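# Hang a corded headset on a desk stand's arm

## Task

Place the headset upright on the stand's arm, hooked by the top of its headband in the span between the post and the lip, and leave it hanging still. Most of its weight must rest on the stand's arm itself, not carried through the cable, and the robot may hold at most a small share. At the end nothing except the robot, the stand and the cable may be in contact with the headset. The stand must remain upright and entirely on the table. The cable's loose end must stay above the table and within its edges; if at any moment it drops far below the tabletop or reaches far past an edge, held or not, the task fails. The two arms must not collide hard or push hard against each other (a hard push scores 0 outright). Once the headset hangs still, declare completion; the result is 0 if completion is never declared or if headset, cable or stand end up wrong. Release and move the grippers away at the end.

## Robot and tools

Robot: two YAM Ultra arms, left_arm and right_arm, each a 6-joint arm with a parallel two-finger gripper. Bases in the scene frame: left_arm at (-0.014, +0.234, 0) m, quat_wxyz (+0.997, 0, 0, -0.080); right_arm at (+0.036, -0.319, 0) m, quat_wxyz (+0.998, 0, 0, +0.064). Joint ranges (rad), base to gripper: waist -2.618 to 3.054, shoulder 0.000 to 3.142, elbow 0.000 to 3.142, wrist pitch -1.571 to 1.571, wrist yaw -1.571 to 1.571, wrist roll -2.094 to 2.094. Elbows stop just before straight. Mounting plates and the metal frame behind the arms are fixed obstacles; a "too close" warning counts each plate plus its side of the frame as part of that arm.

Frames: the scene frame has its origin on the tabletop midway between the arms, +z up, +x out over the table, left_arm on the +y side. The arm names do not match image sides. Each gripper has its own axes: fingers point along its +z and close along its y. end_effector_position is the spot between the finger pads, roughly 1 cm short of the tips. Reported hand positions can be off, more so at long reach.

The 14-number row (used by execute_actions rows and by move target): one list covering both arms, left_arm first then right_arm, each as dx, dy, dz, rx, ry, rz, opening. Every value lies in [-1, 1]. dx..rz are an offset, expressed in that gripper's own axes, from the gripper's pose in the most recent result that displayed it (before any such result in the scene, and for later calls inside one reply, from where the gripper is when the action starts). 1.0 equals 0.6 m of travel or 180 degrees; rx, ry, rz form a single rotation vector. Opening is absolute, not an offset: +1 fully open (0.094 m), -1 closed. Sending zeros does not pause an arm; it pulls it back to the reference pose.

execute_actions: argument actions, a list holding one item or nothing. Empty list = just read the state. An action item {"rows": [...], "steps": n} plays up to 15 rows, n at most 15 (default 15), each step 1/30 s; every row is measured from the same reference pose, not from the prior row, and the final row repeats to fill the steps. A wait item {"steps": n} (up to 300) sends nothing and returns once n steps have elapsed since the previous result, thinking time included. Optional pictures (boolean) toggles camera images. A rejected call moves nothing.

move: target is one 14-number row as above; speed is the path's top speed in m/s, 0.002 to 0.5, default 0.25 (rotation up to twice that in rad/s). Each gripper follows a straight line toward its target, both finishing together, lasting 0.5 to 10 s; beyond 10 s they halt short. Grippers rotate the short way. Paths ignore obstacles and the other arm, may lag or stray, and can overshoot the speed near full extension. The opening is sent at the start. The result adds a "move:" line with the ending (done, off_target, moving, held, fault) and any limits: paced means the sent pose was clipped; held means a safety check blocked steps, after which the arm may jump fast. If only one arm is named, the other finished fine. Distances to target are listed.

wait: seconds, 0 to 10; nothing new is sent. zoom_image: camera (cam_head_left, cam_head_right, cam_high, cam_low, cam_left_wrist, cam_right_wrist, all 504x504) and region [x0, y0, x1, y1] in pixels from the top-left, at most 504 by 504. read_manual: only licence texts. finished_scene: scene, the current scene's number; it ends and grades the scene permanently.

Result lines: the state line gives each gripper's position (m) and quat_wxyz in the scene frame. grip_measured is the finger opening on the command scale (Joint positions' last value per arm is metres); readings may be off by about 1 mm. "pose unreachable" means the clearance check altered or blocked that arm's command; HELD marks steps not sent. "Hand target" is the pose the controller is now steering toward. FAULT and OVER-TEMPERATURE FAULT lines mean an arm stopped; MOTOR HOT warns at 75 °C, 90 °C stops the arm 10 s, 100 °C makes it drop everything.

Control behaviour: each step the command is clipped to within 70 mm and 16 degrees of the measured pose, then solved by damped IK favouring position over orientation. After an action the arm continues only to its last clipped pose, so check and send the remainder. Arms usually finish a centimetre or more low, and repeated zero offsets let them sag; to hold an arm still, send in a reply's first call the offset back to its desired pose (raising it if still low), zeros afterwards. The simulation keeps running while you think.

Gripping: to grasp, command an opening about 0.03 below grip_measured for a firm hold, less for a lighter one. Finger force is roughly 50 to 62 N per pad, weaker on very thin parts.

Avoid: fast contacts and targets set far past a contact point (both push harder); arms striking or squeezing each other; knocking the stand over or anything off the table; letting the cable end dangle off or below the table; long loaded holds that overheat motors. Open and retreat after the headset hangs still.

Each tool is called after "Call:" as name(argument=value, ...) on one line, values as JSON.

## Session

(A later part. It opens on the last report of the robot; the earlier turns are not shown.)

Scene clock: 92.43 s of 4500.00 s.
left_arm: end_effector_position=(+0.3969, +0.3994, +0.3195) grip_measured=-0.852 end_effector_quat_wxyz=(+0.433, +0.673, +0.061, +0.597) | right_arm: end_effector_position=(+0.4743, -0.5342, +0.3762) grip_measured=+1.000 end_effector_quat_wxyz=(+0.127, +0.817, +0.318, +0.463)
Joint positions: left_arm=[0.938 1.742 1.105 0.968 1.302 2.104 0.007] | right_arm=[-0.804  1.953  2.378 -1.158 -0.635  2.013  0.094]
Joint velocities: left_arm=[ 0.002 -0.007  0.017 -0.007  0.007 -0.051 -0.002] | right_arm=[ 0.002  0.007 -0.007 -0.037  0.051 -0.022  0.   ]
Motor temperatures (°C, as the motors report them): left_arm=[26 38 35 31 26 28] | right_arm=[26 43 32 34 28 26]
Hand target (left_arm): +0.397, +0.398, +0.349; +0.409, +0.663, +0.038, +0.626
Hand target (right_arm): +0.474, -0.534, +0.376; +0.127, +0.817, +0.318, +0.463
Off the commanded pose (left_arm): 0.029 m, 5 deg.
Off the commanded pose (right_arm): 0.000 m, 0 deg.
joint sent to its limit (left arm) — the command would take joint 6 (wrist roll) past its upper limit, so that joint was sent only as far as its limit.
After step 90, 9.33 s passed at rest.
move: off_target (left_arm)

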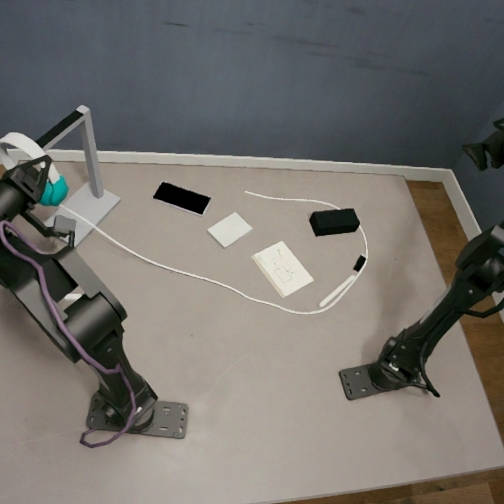

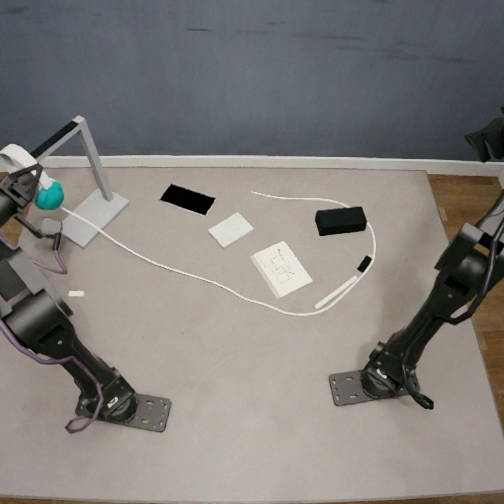

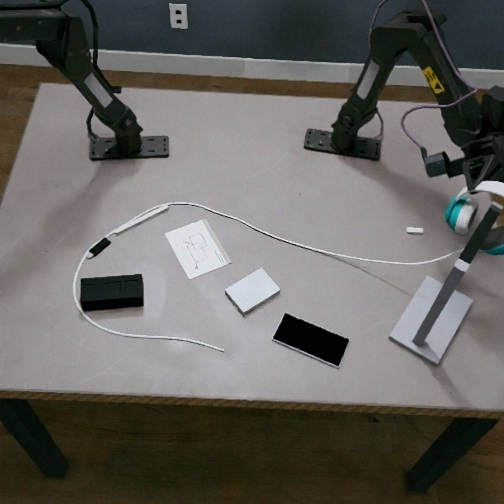

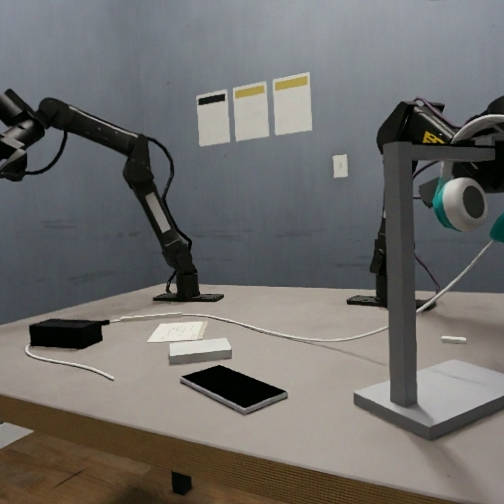

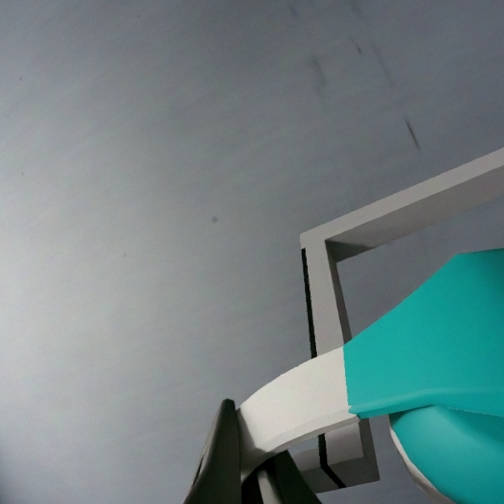

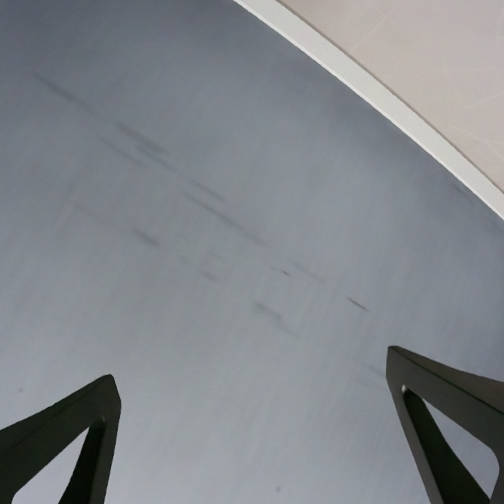

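Call:
move(target=[0.035,0.017,0.15,0,0,0,-0.9,0,0,0,0,0,0,1], speed=0.05)

Scene clock: 99.23 s of 4500.00 s.
left_arm: end_effector_position=(+0.4710, +0.3600, +0.3255) grip_measured=-0.852 end_effector_quat_wxyz=(+0.470, +0.664, +0.078, +0.576) | right_arm: end_effector_position=(+0.4743, -0.5342, +0.3762) grip_measured=+1.000 end_effector_quat_wxyz=(+0.127, +0.817, +0.318, +0.463)
Joint positions: left_arm=[0.74  1.862 1.289 0.827 1.136 2.109 0.007] | right_arm=[-0.804  1.953  2.378 -1.158 -0.635  2.013  0.094]
Joint velocities: left_arm=[ 0.017 -0.007  0.012 -0.022 -0.037 -0.081 -0.   ] | right_arm=[ 0.017 -0.002  0.002 -0.051  0.066  0.007  0.   ]
Motor temperatures (°C, as the motors report them): left_arm=[26 39 35 31 26 28] | right_arm=[26 43 32 34 28 26]
Hand target (left_arm): +0.474, +0.360, +0.350; +0.457, +0.652, +0.062, +0.602
Hand target (right_arm): +0.474, -0.534, +0.376; +0.127, +0.817, +0.318, +0.463
Off the commanded pose (left_arm): 0.025 m, 5 deg.
Off the commanded pose (right_arm): 0.000 m, 0 deg.
joint sent to its limit (left arm) — the command would take joint 6 (wrist roll) past its upper limit, so that joint was sent only as far as its limit.
After step 90, 1.60 s passed at rest.
move: off_target (left_arm)

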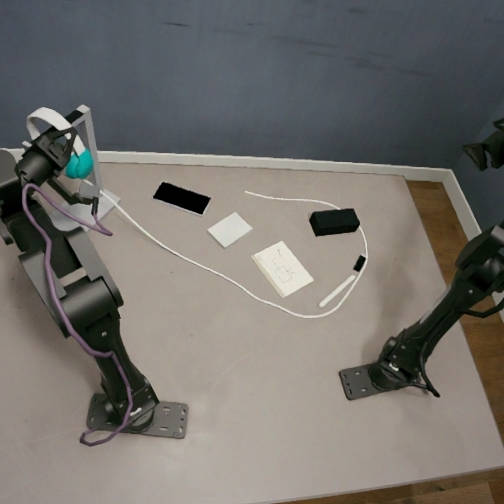

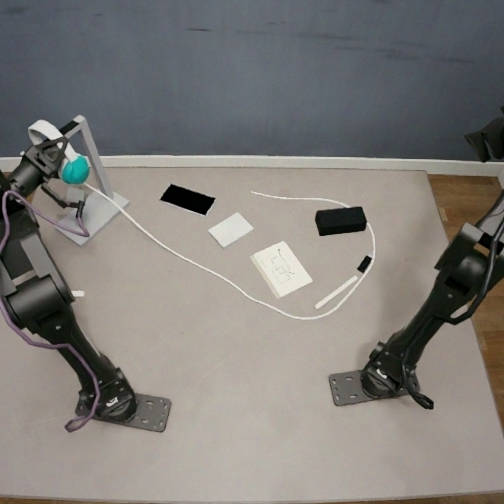

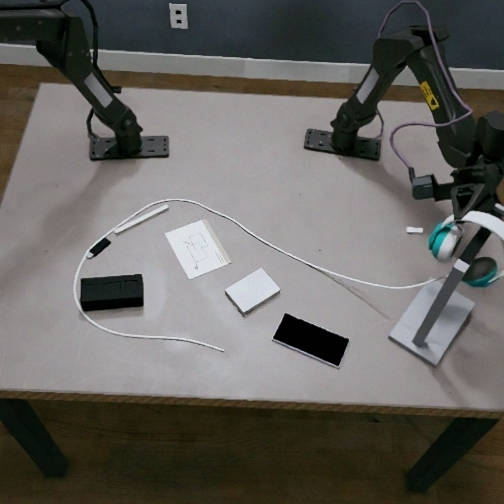

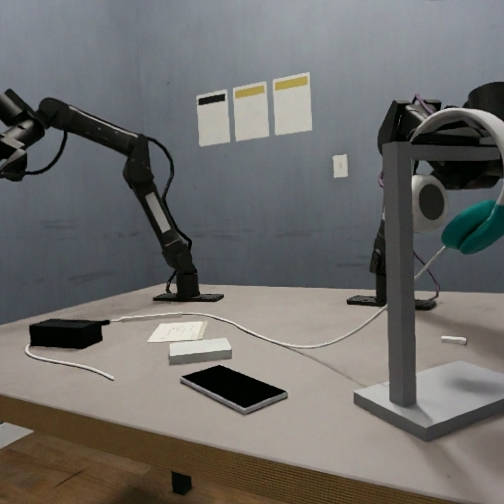

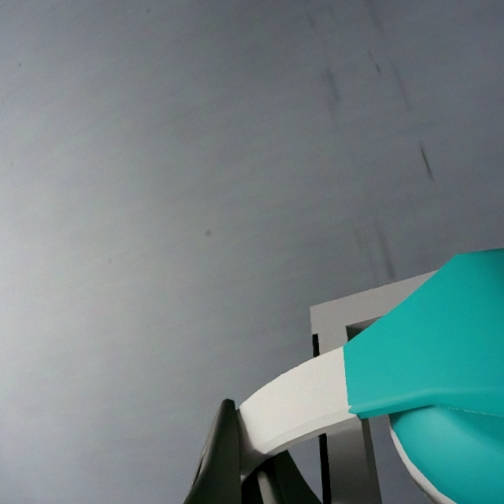

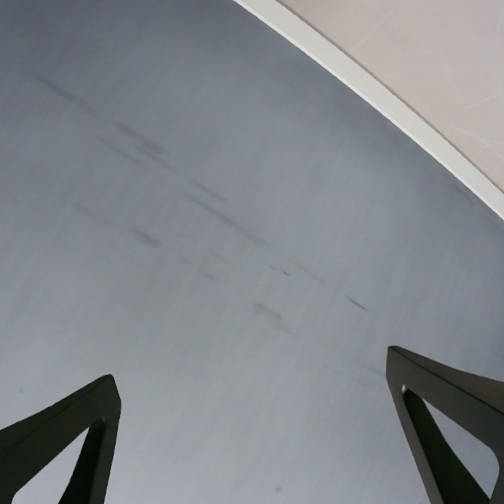

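Call:
move(target=[-0.055,0.008,0.01,0,0,0,-0.9,0,0,0,0,0,0,1], speed=0.04)

Call:
zoom_image(camera="cam_high", region=[384,160,504,300])

Scene clock: 109.10 s of 4500.00 s.
left_arm: end_effector_position=(+0.4683, +0.3446, +0.2971) grip_measured=-0.852 end_effector_quat_wxyz=(+0.473, +0.662, +0.095, +0.574) | right_arm: end_effector_position=(+0.4743, -0.5342, +0.3762) grip_measured=+1.000 end_effector_quat_wxyz=(+0.127, +0.817, +0.318, +0.463)
Joint positions: left_arm=[0.707 1.849 1.159 0.916 1.083 2.11  0.007] | right_arm=[-0.804  1.953  2.378 -1.158 -0.635  2.013  0.094]
Joint velocities: left_arm=[ 0.002 -0.007 -0.007 -0.066 -0.037  0.022  0.   ] | right_arm=[-0.007 -0.007 -0.007  0.022 -0.022 -0.11   0.   ]
Motor temperatures (°C, as the motors report them): left_arm=[26 40 36 32 26 28] | right_arm=[26 43 32 34 28 26]
Hand target (left_arm): +0.464, +0.333, +0.307; +0.475, +0.660, +0.078, +0.577
Hand target (right_arm): +0.474, -0.534, +0.376; +0.127, +0.817, +0.318, +0.463
Off the commanded pose (left_arm): 0.016 m, 2 deg.
Off the commanded pose (right_arm): 0.000 m, 0 deg.
joint sent to its limit (left arm) — the command would take joint 6 (wrist roll) past its upper limit, so that joint was sent only as far as its limit.
After step 90, 5.80 s passed at rest.
move: off_target (left_arm)

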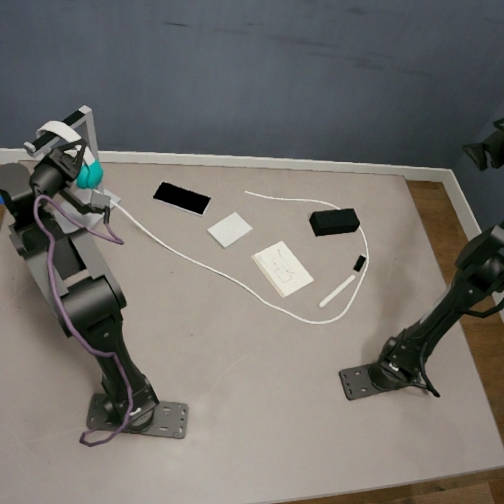

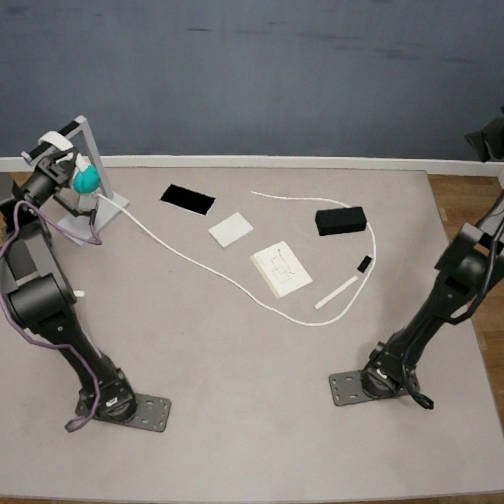

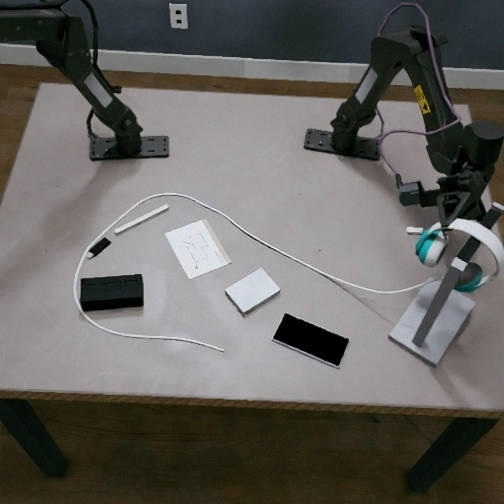

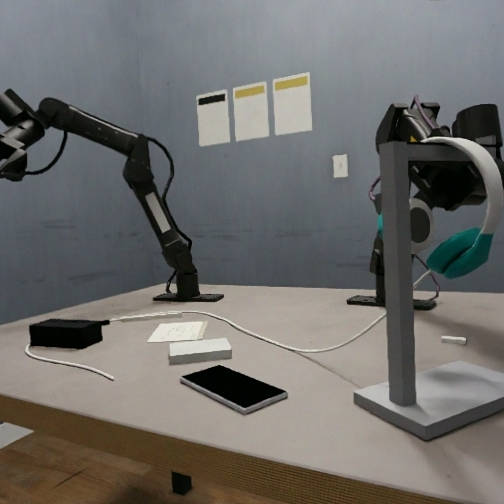

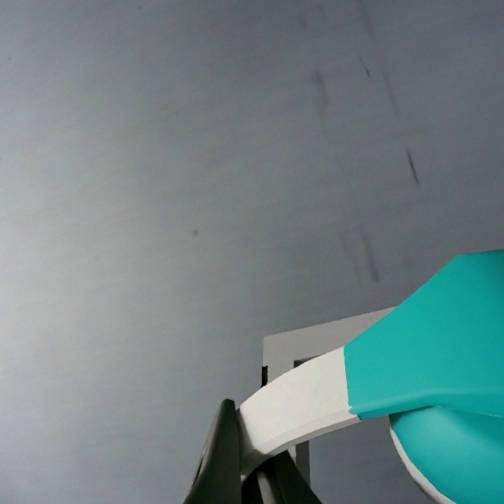

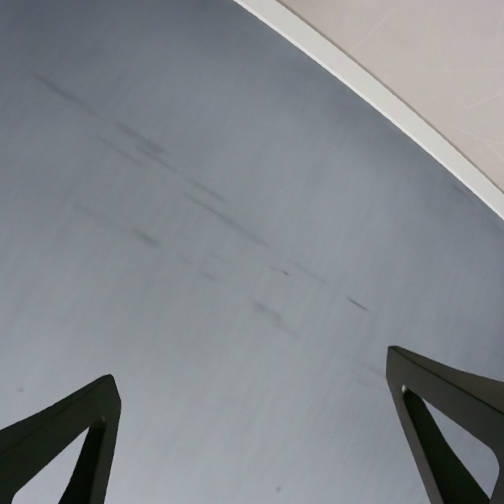

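Region (384, 160, 504, 300) of cam_high's 504x504 image, scaled by 3.600, with more detail than that image has; it fills the left 432 columns of this view, and the rest is white.

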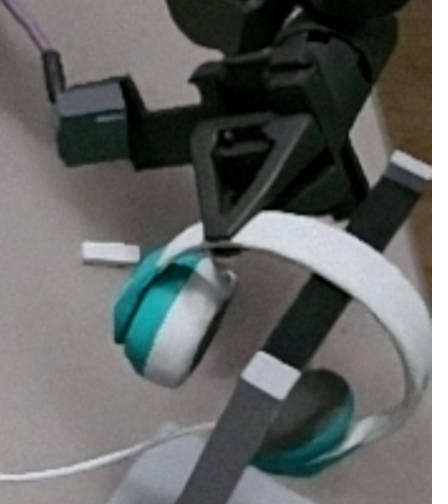

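Call:
move(target=[-0.018,0.04,0,0,0,0,-0.9,0,0,0,0,0,0,1], speed=0.03)

Call:
move(target=[-0.01,-0.01,0,0,0,0,-0.9,0,0,0,0,0,0,1], speed=0.03)

Call:
move(target=[0,0,0,0,0,0,-0.45,0,0,0,0,0,0,1])

Call:
move(target=[-0.02,0.03,-0.13,0,0,0,-0.45,0,0,0,0,0,0,1], speed=0.06)

Call:
move(target=[-0.05,0.15,-0.15,0,0,-0.1,-0.45,0,0,0,0,0,0,1])

Call:
wait(seconds=3)

Call:
zoom_image(camera="cam_high", region=[364,160,504,380])

Scene clock: 125.73 s of 4500.00 s.
left_arm: end_effector_position=(+0.4593, +0.3326, +0.3001) grip_measured=-0.852 end_effector_quat_wxyz=(+0.473, +0.661, +0.102, +0.573) | right_arm: end_effector_position=(+0.4743, -0.5342, +0.3762) grip_measured=+1.000 end_effector_quat_wxyz=(+0.127, +0.817, +0.318, +0.463)
Joint positions: left_arm=[0.69  1.789 1.098 0.907 1.058 2.11  0.007] | right_arm=[-0.804  1.953  2.378 -1.158 -0.635  2.013  0.094]
Joint velocities: left_arm=[ 0.022  0.002  0.017 -0.007  0.022 -0.051 -0.   ] | right_arm=[ 0.002 -0.022 -0.007 -0.066  0.022 -0.022  0.   ]
Motor temperatures (°C, as the motors report them): left_arm=[26 42 34 32 26 28] | right_arm=[26 43 32 34 28 26]
Hand target (left_arm): +0.455, +0.325, +0.308; +0.475, +0.660, +0.095, +0.574
Hand target (right_arm): +0.474, -0.534, +0.376; +0.127, +0.817, +0.318, +0.463
Off the commanded pose (left_arm): 0.012 m, 1 deg.
Off the commanded pose (right_arm): 0.000 m, 0 deg.
joint sent to its limit (left arm) — the command would take joint 6 (wrist roll) past its upper limit, so that joint was sent only as far as its limit.
After step 90, 12.53 s passed at rest.
move: off_target (left_arm)

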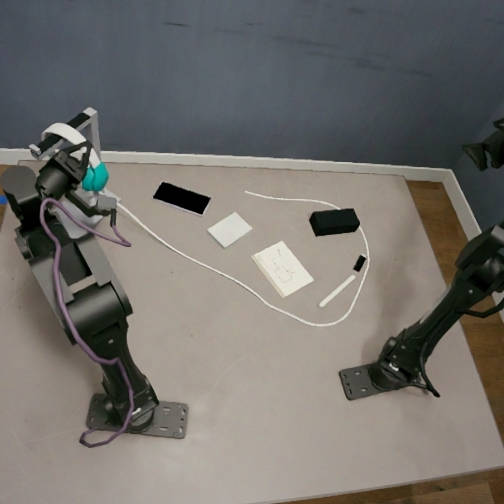

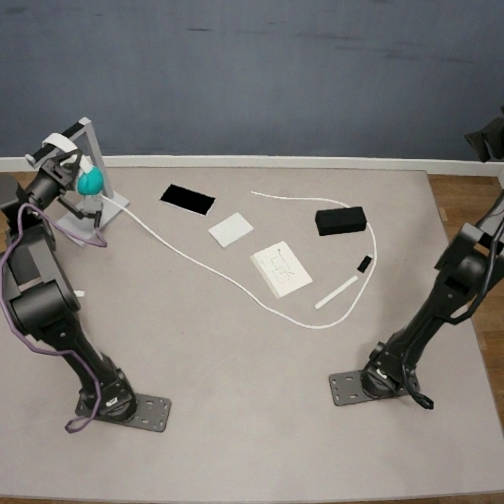

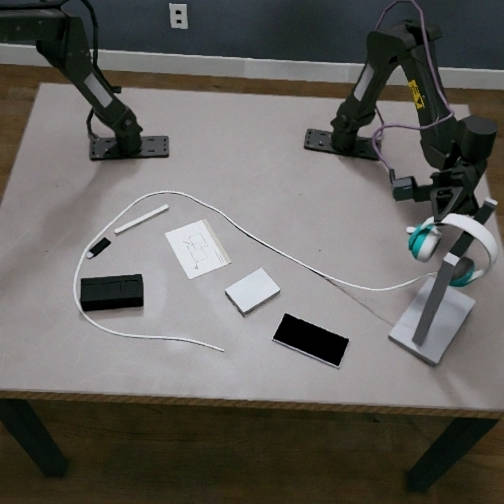

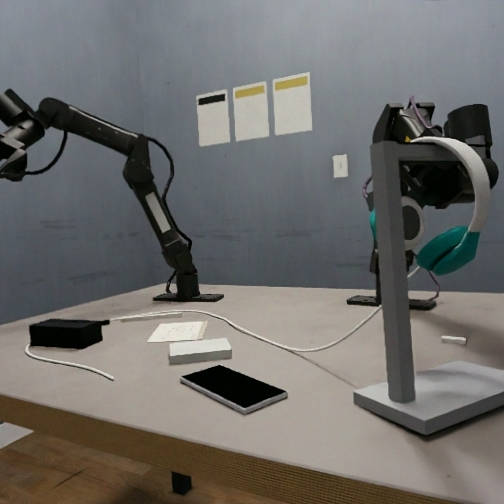

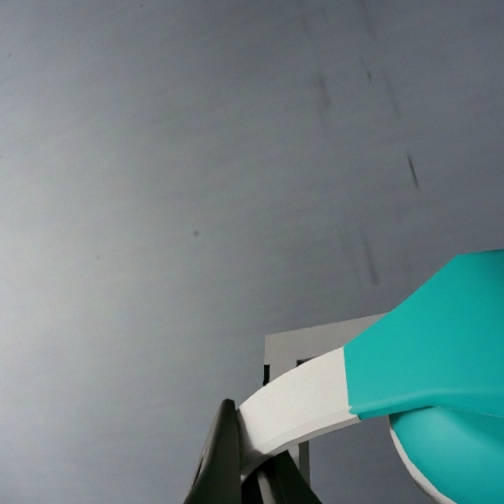

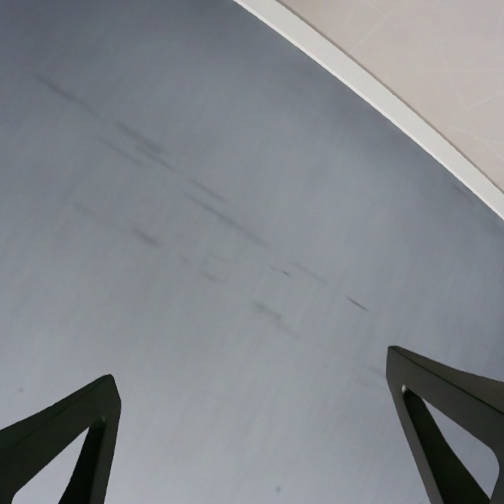

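Scene clock: 126.43 s of 4500.00 s.
left_arm: end_effector_position=(+0.4611, +0.3342, +0.2986) grip_measured=-0.852 end_effector_quat_wxyz=(+0.470, +0.658, +0.098, +0.579) | right_arm: end_effector_position=(+0.4743, -0.5342, +0.3762) grip_measured=+1.000 end_effector_quat_wxyz=(+0.127, +0.817, +0.318, +0.463)
Joint positions: left_arm=[0.69  1.804 1.098 0.937 1.052 2.11  0.007] | right_arm=[-0.804  1.953  2.378 -1.158 -0.635  2.013  0.094]
Joint velocities: left_arm=[ 0.017 -0.012 -0.007 -0.037  0.007 -0.037  0.   ] | right_arm=[-0.027  0.002 -0.027  0.022 -0.066  0.022  0.   ]
Motor temperatures (°C, as the motors report them): left_arm=[26 42 34 32 26 28] | right_arm=[26 43 32 34 28 26]
Hand target (left_arm): +0.460, +0.332, +0.292; +0.474, +0.661, +0.102, +0.573
Hand target (right_arm): +0.474, -0.534, +0.376; +0.127, +0.817, +0.318, +0.463
Off the commanded pose (left_arm): 0.008 m, 1 deg.
Off the commanded pose (right_arm): 0.000 m, 0 deg.
joint sent to its limit (left arm) — the command would take joint 6 (wrist roll) past its upper limit, so that joint was sent only as far as its limit.
move: done

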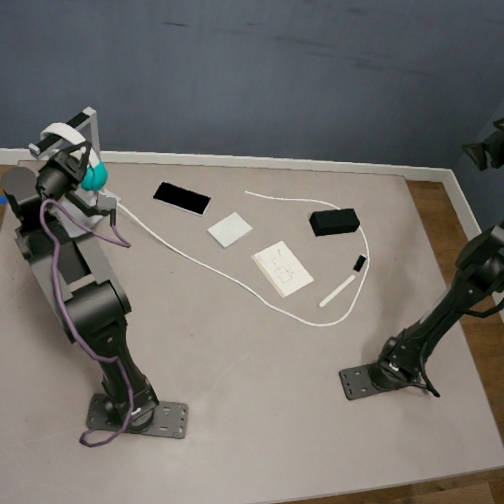

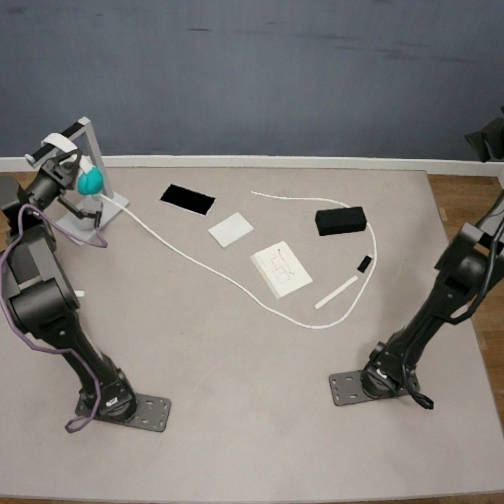

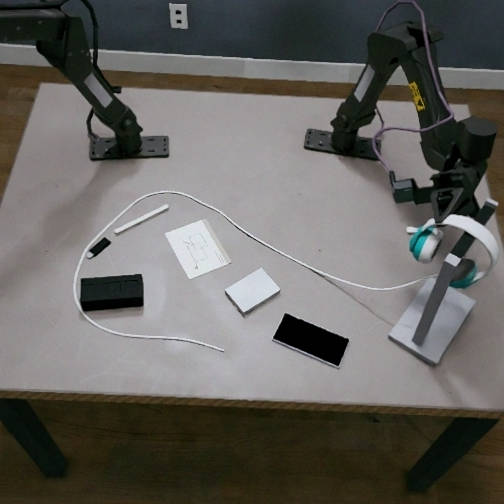

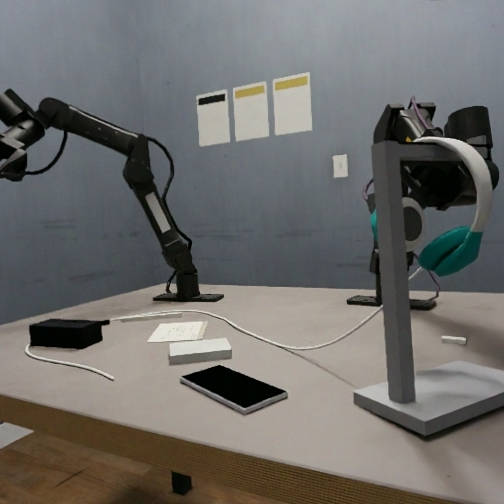

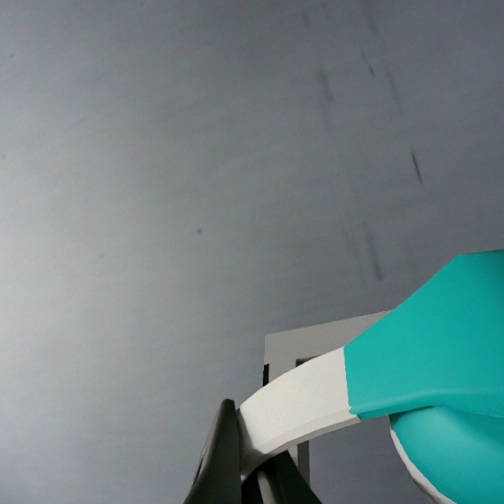

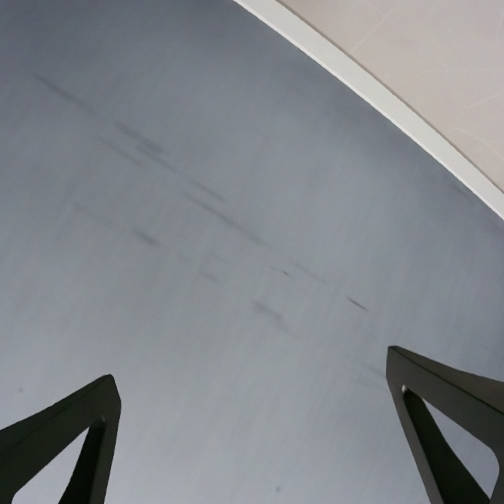

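Scene clock: 126.93 s of 4500.00 s.
left_arm: end_effector_position=(+0.4620, +0.3363, +0.2973) grip_measured=-0.452 end_effector_quat_wxyz=(+0.469, +0.658, +0.103, +0.580) | right_arm: end_effector_position=(+0.4743, -0.5342, +0.3762) grip_measured=+1.000 end_effector_quat_wxyz=(+0.127, +0.817, +0.318, +0.463)
Joint positions: left_arm=[0.691 1.807 1.098 0.936 1.045 2.11  0.026] | right_arm=[-0.804  1.953  2.378 -1.158 -0.635  2.013  0.094]
Joint velocities: left_arm=[-0.007 -0.022 -0.012 -0.037 -0.051 -0.037 -0.002] | right_arm=[ 0.017  0.007  0.017  0.037  0.022 -0.007  0.   ]
Motor temperatures (°C, as the motors report them): left_arm=[26 42 34 32 26 28] | right_arm=[26 43 32 34 28 26]
Hand target (left_arm): +0.461, +0.334, +0.299; +0.470, +0.658, +0.098, +0.579
Hand target (right_arm): +0.474, -0.534, +0.376; +0.127, +0.817, +0.318, +0.463
Off the commanded pose (left_arm): 0.003 m, 1 deg.
Off the commanded pose (right_arm): 0.000 m, 0 deg.
move: done

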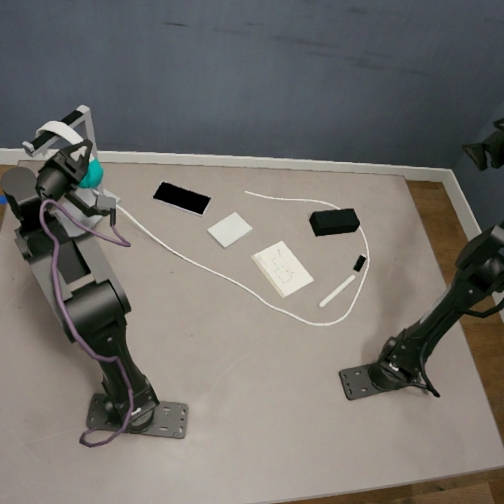

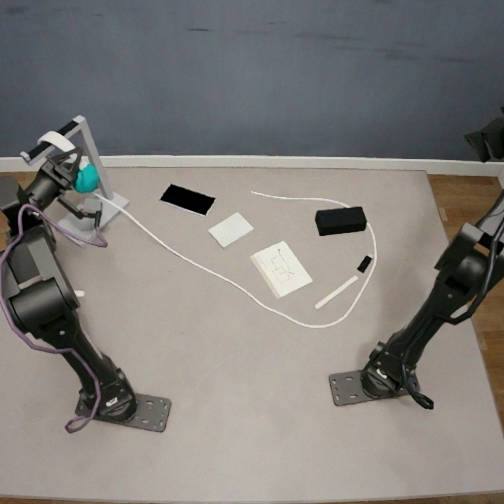

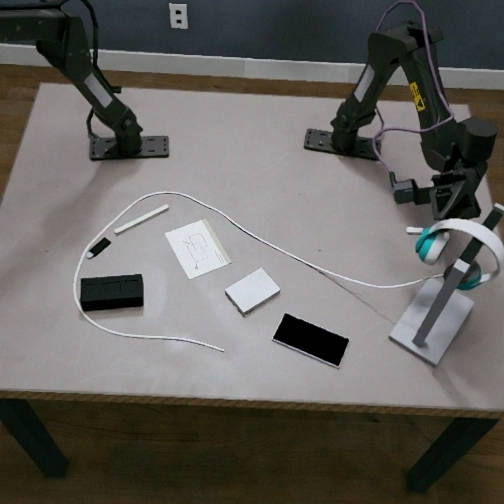

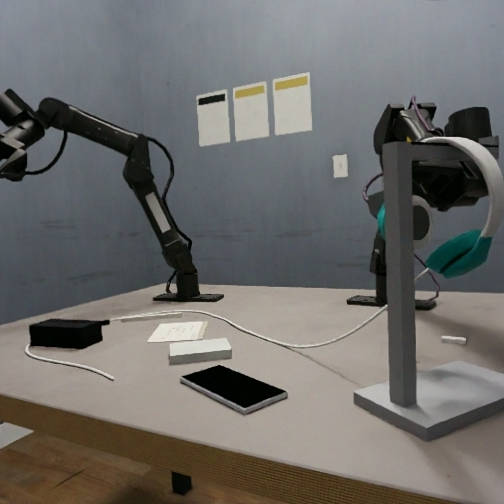

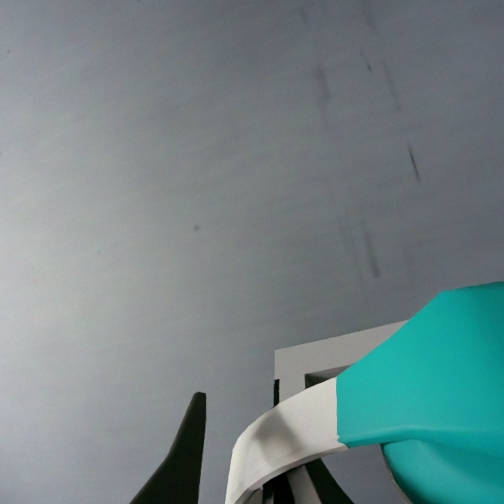

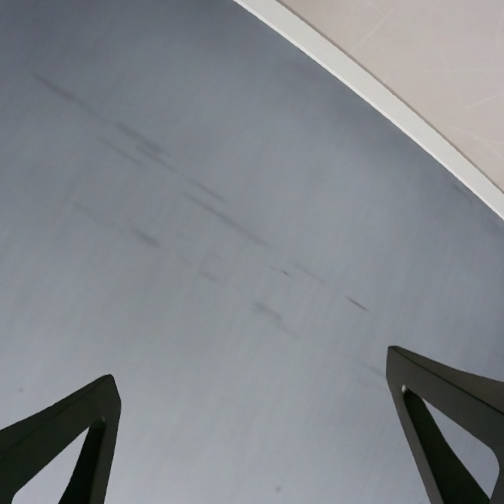

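Scene clock: 128.73 s of 4500.00 s.
left_arm: end_effector_position=(+0.3897, +0.3595, +0.2865) grip_measured=-0.452 end_effector_quat_wxyz=(+0.469, +0.661, +0.107, +0.576) | right_arm: end_effector_position=(+0.4743, -0.5342, +0.3762) grip_measured=+1.000 end_effector_quat_wxyz=(+0.127, +0.817, +0.318, +0.463)
Joint positions: left_arm=[0.864 1.679 0.879 1.101 1.213 2.016 0.026] | right_arm=[-0.804  1.953  2.378 -1.158 -0.635  2.013  0.094]
Joint velocities: left_arm=[-0.002 -0.027 -0.022 -0.066  0.051 -0.007 -0.001] | right_arm=[-0.002  0.002 -0.007  0.007 -0.022 -0.007  0.   ]
Motor temperatures (°C, as the motors report them): left_arm=[26 42 33 32 26 28] | right_arm=[26 43 32 34 28 26]
Hand target (left_arm): +0.384, +0.357, +0.294; +0.468, +0.659, +0.103, +0.580
Hand target (right_arm): +0.474, -0.534, +0.376; +0.127, +0.817, +0.318, +0.463
Off the commanded pose (left_arm): 0.010 m, 1 deg.
Off the commanded pose (right_arm): 0.000 m, 0 deg.
move: done

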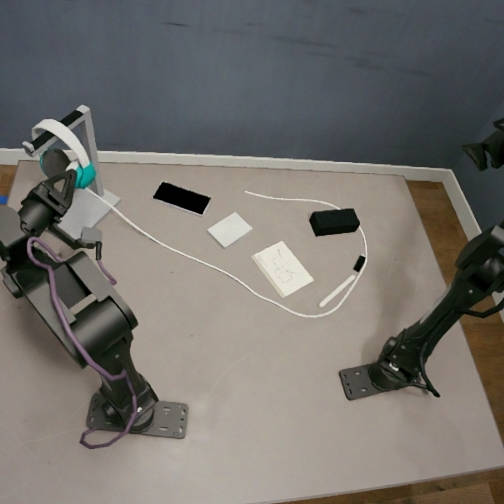

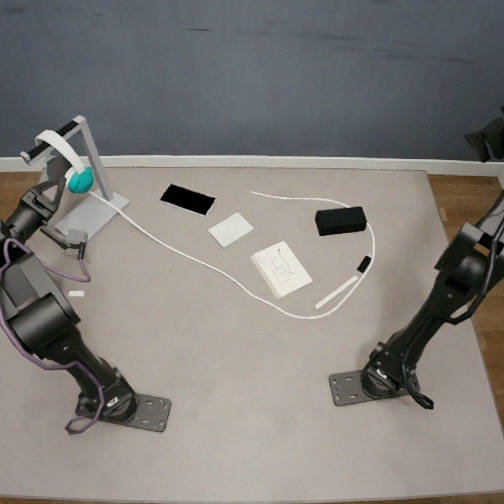

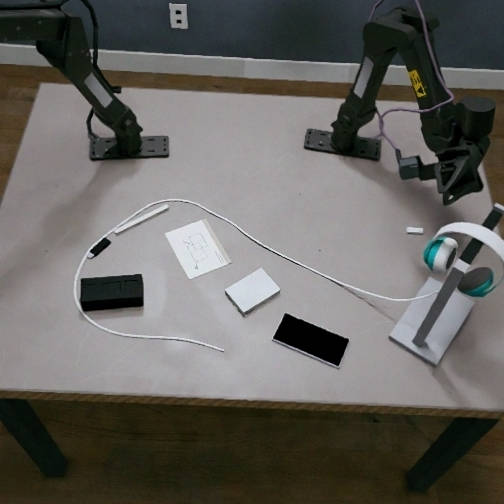

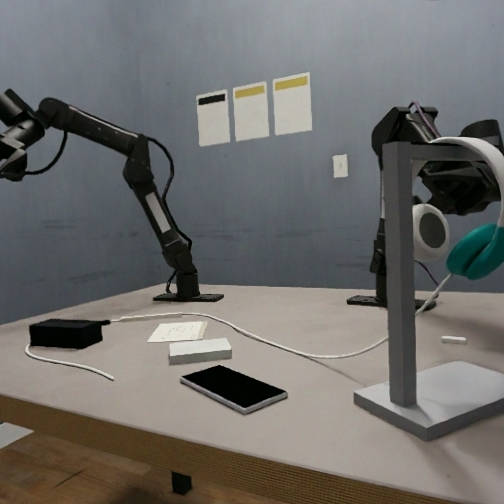

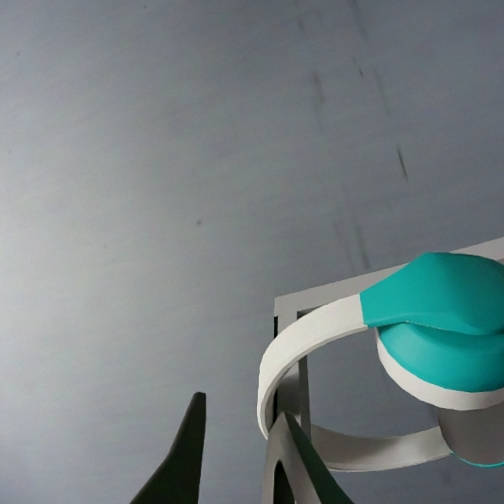

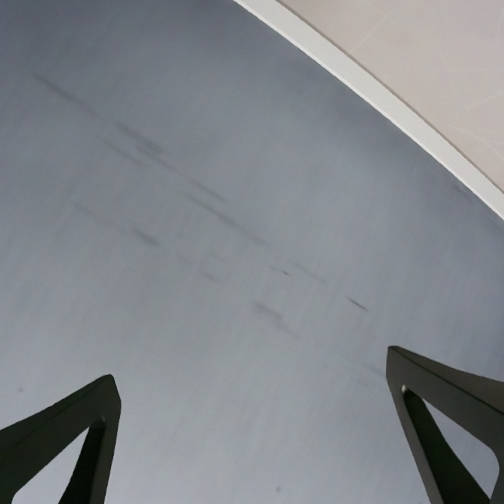

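Scene clock: 130.20 s of 4500.00 s.
left_arm: end_effector_position=(+0.2682, +0.3341, +0.3264) grip_measured=-0.452 end_effector_quat_wxyz=(+0.539, +0.647, +0.209, +0.497) | right_arm: end_effector_position=(+0.4743, -0.5342, +0.3762) grip_measured=+1.000 end_effector_quat_wxyz=(+0.127, +0.817, +0.318, +0.463)
Joint positions: left_arm=[1.129 1.278 0.611 1.377 1.454 1.295 0.026] | right_arm=[-0.804  1.953  2.378 -1.158 -0.635  2.013  0.094]
Joint velocities: left_arm=[-0.002  0.09  -0.002  0.432 -0.007 -0.315  0.   ] | right_arm=[-0.017 -0.007 -0.017 -0.051 -0.051 -0.007  0.   ]
Motor temperatures (°C, as the motors report them): left_arm=[26 42 33 32 26 28] | right_arm=[26 43 32 34 28 26]
Hand target (left_arm): +0.267, +0.336, +0.325; +0.544, +0.642, +0.217, +0.496
Hand target (right_arm): +0.474, -0.534, +0.376; +0.127, +0.817, +0.318, +0.463
Off the commanded pose (left_arm): 0.003 m, 2 deg.
Off the commanded pose (right_arm): 0.000 m, 0 deg.
move: done

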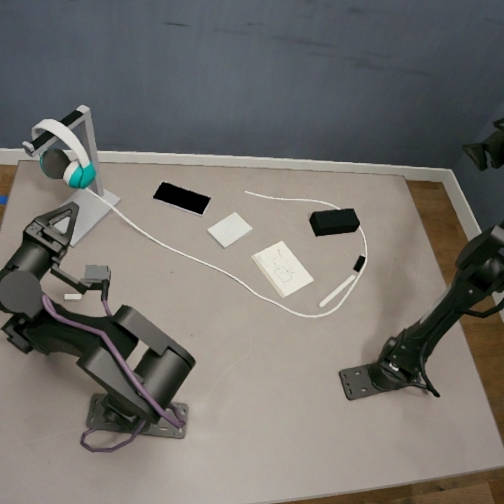

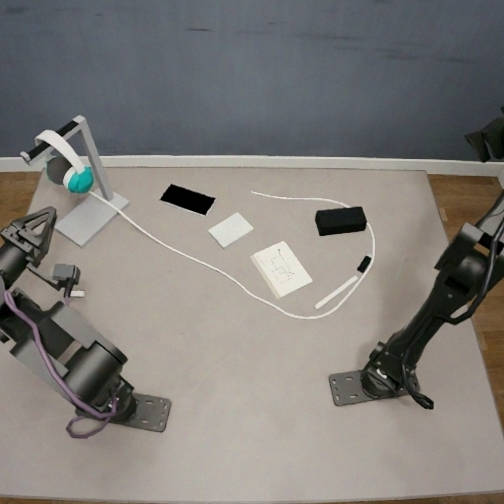

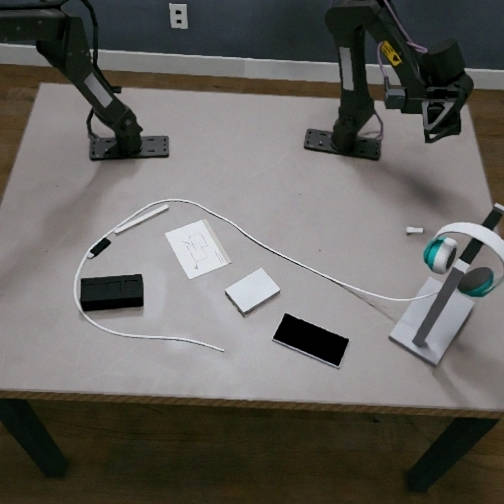

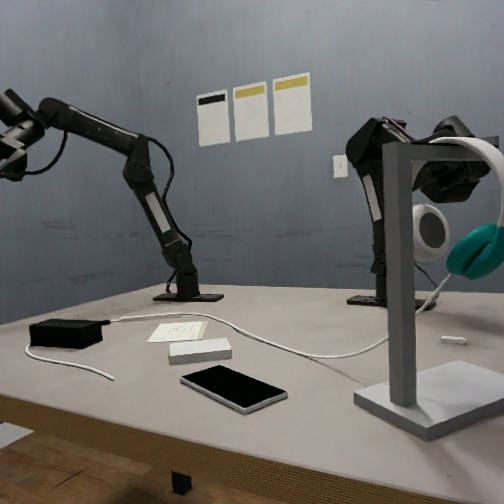

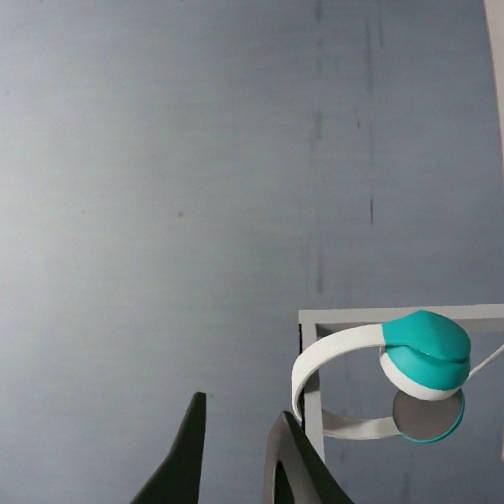

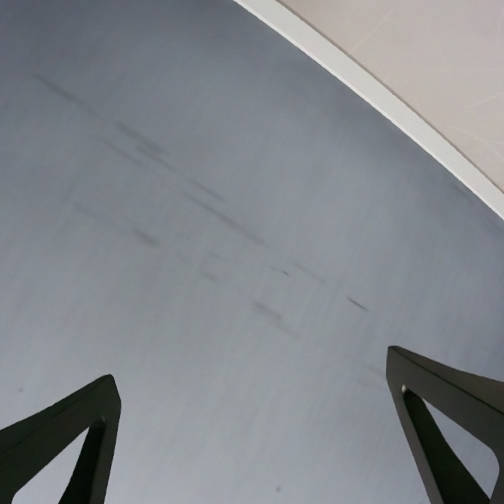

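Scene clock: 133.20 s of 4500.00 s.
left_arm: end_effector_position=(+0.2669, +0.3322, +0.3286) grip_measured=-0.452 end_effector_quat_wxyz=(+0.539, +0.647, +0.204, +0.499) | right_arm: end_effector_position=(+0.4743, -0.5342, +0.3762) grip_measured=+1.000 end_effector_quat_wxyz=(+0.127, +0.817, +0.318, +0.463)
Joint positions: left_arm=[1.129 1.285 0.61  1.437 1.455 1.254 0.026] | right_arm=[-0.804  1.953  2.378 -1.158 -0.635  2.013  0.094]
Joint velocities: left_arm=[-0.007  0.007 -0.007 -0.022 -0.066 -0.022 -0.001] | right_arm=[-0.017  0.002  0.012  0.066 -0.007  0.051  0.   ]
Motor temperatures (°C, as the motors report them): left_arm=[26 41 33 32 26 28] | right_arm=[26 43 32 34 28 26]
Hand target (left_arm): +0.267, +0.335, +0.325; +0.544, +0.642, +0.217, +0.496
Hand target (right_arm): +0.474, -0.534, +0.376; +0.127, +0.817, +0.318, +0.463
Off the commanded pose (left_arm): 0.005 m, 2 deg.
Off the commanded pose (right_arm): 0.000 m, 0 deg.
Steps of this call (steps 1 to 90: nothing new was sent). Readings (end_effector_position):
1: left_arm (+0.2682, +0.3341, +0.3263) | right_arm (+0.4743, -0.5342, +0.3762)
2: left_arm (+0.2681, +0.3340, +0.3266) | right_arm (+0.4743, -0.5342, +0.3762)
4: left_arm (+0.2678, +0.3336, +0.3270) | right_arm (+0.4743, -0.5342, +0.3762)
8: left_arm (+0.2672, +0.3327, +0.3280) | right_arm (+0.4743, -0.5342, +0.3762)
90: the state above

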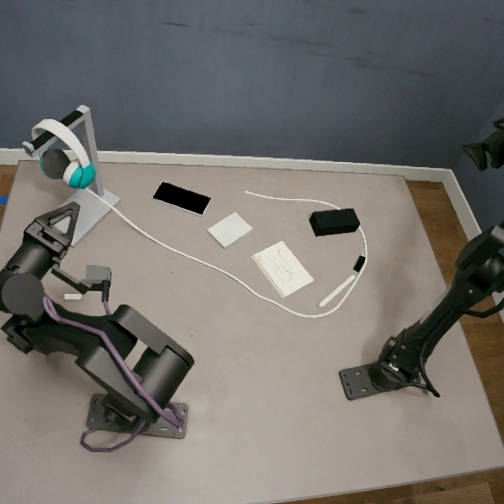

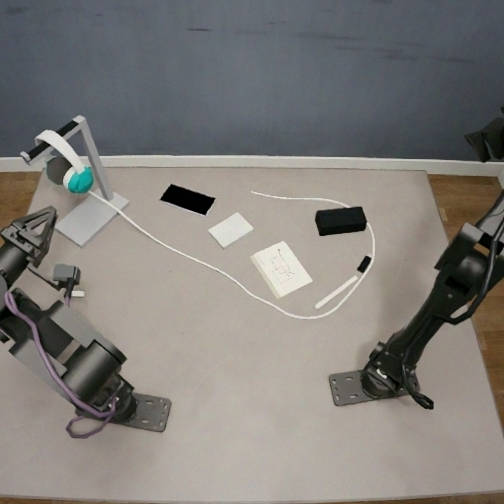

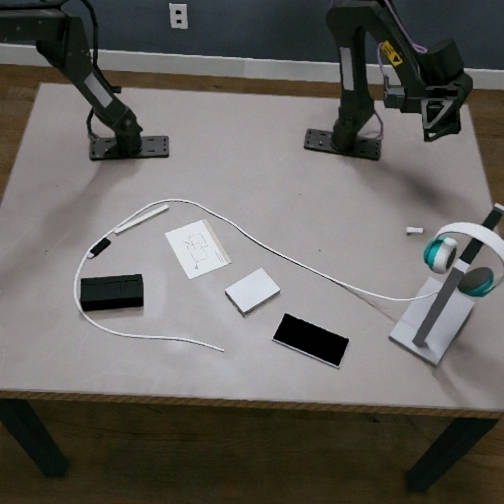

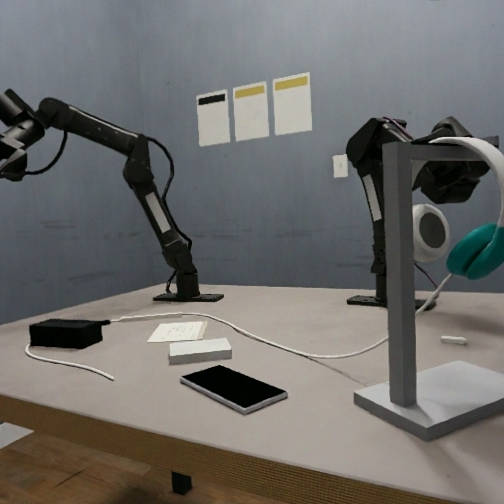

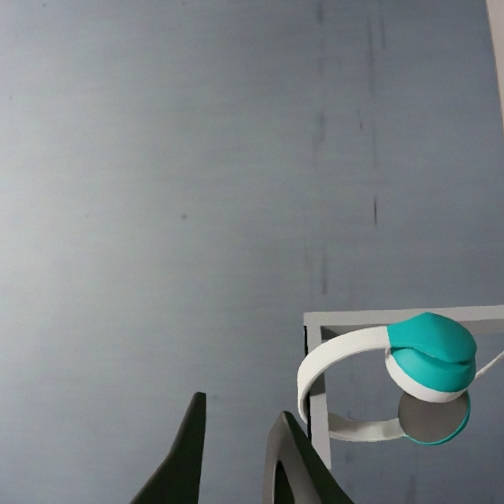

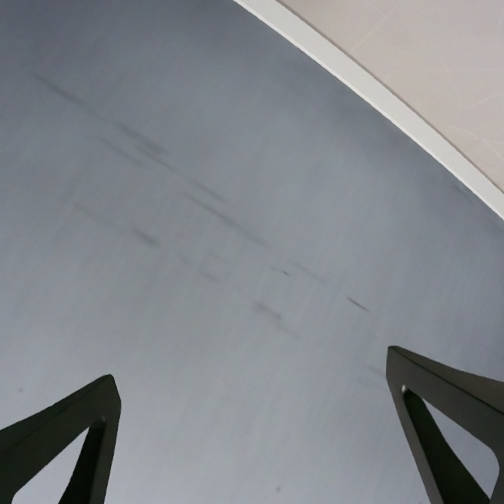

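Region (364, 160, 504, 380) of cam_high's 504x504 image, scaled by 2.291, with more detail than that image has; it fills the left 321 columns of this view, and the rest is white.

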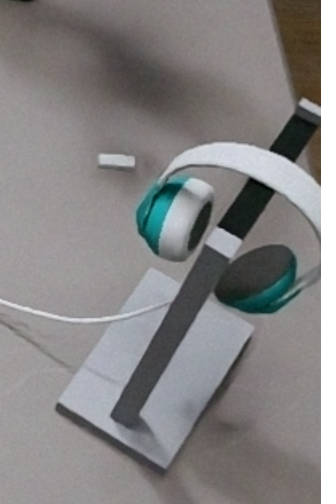

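Hangs nearly level.

Call:
finished_scene(scene=2)

The scene is finished: the task was done.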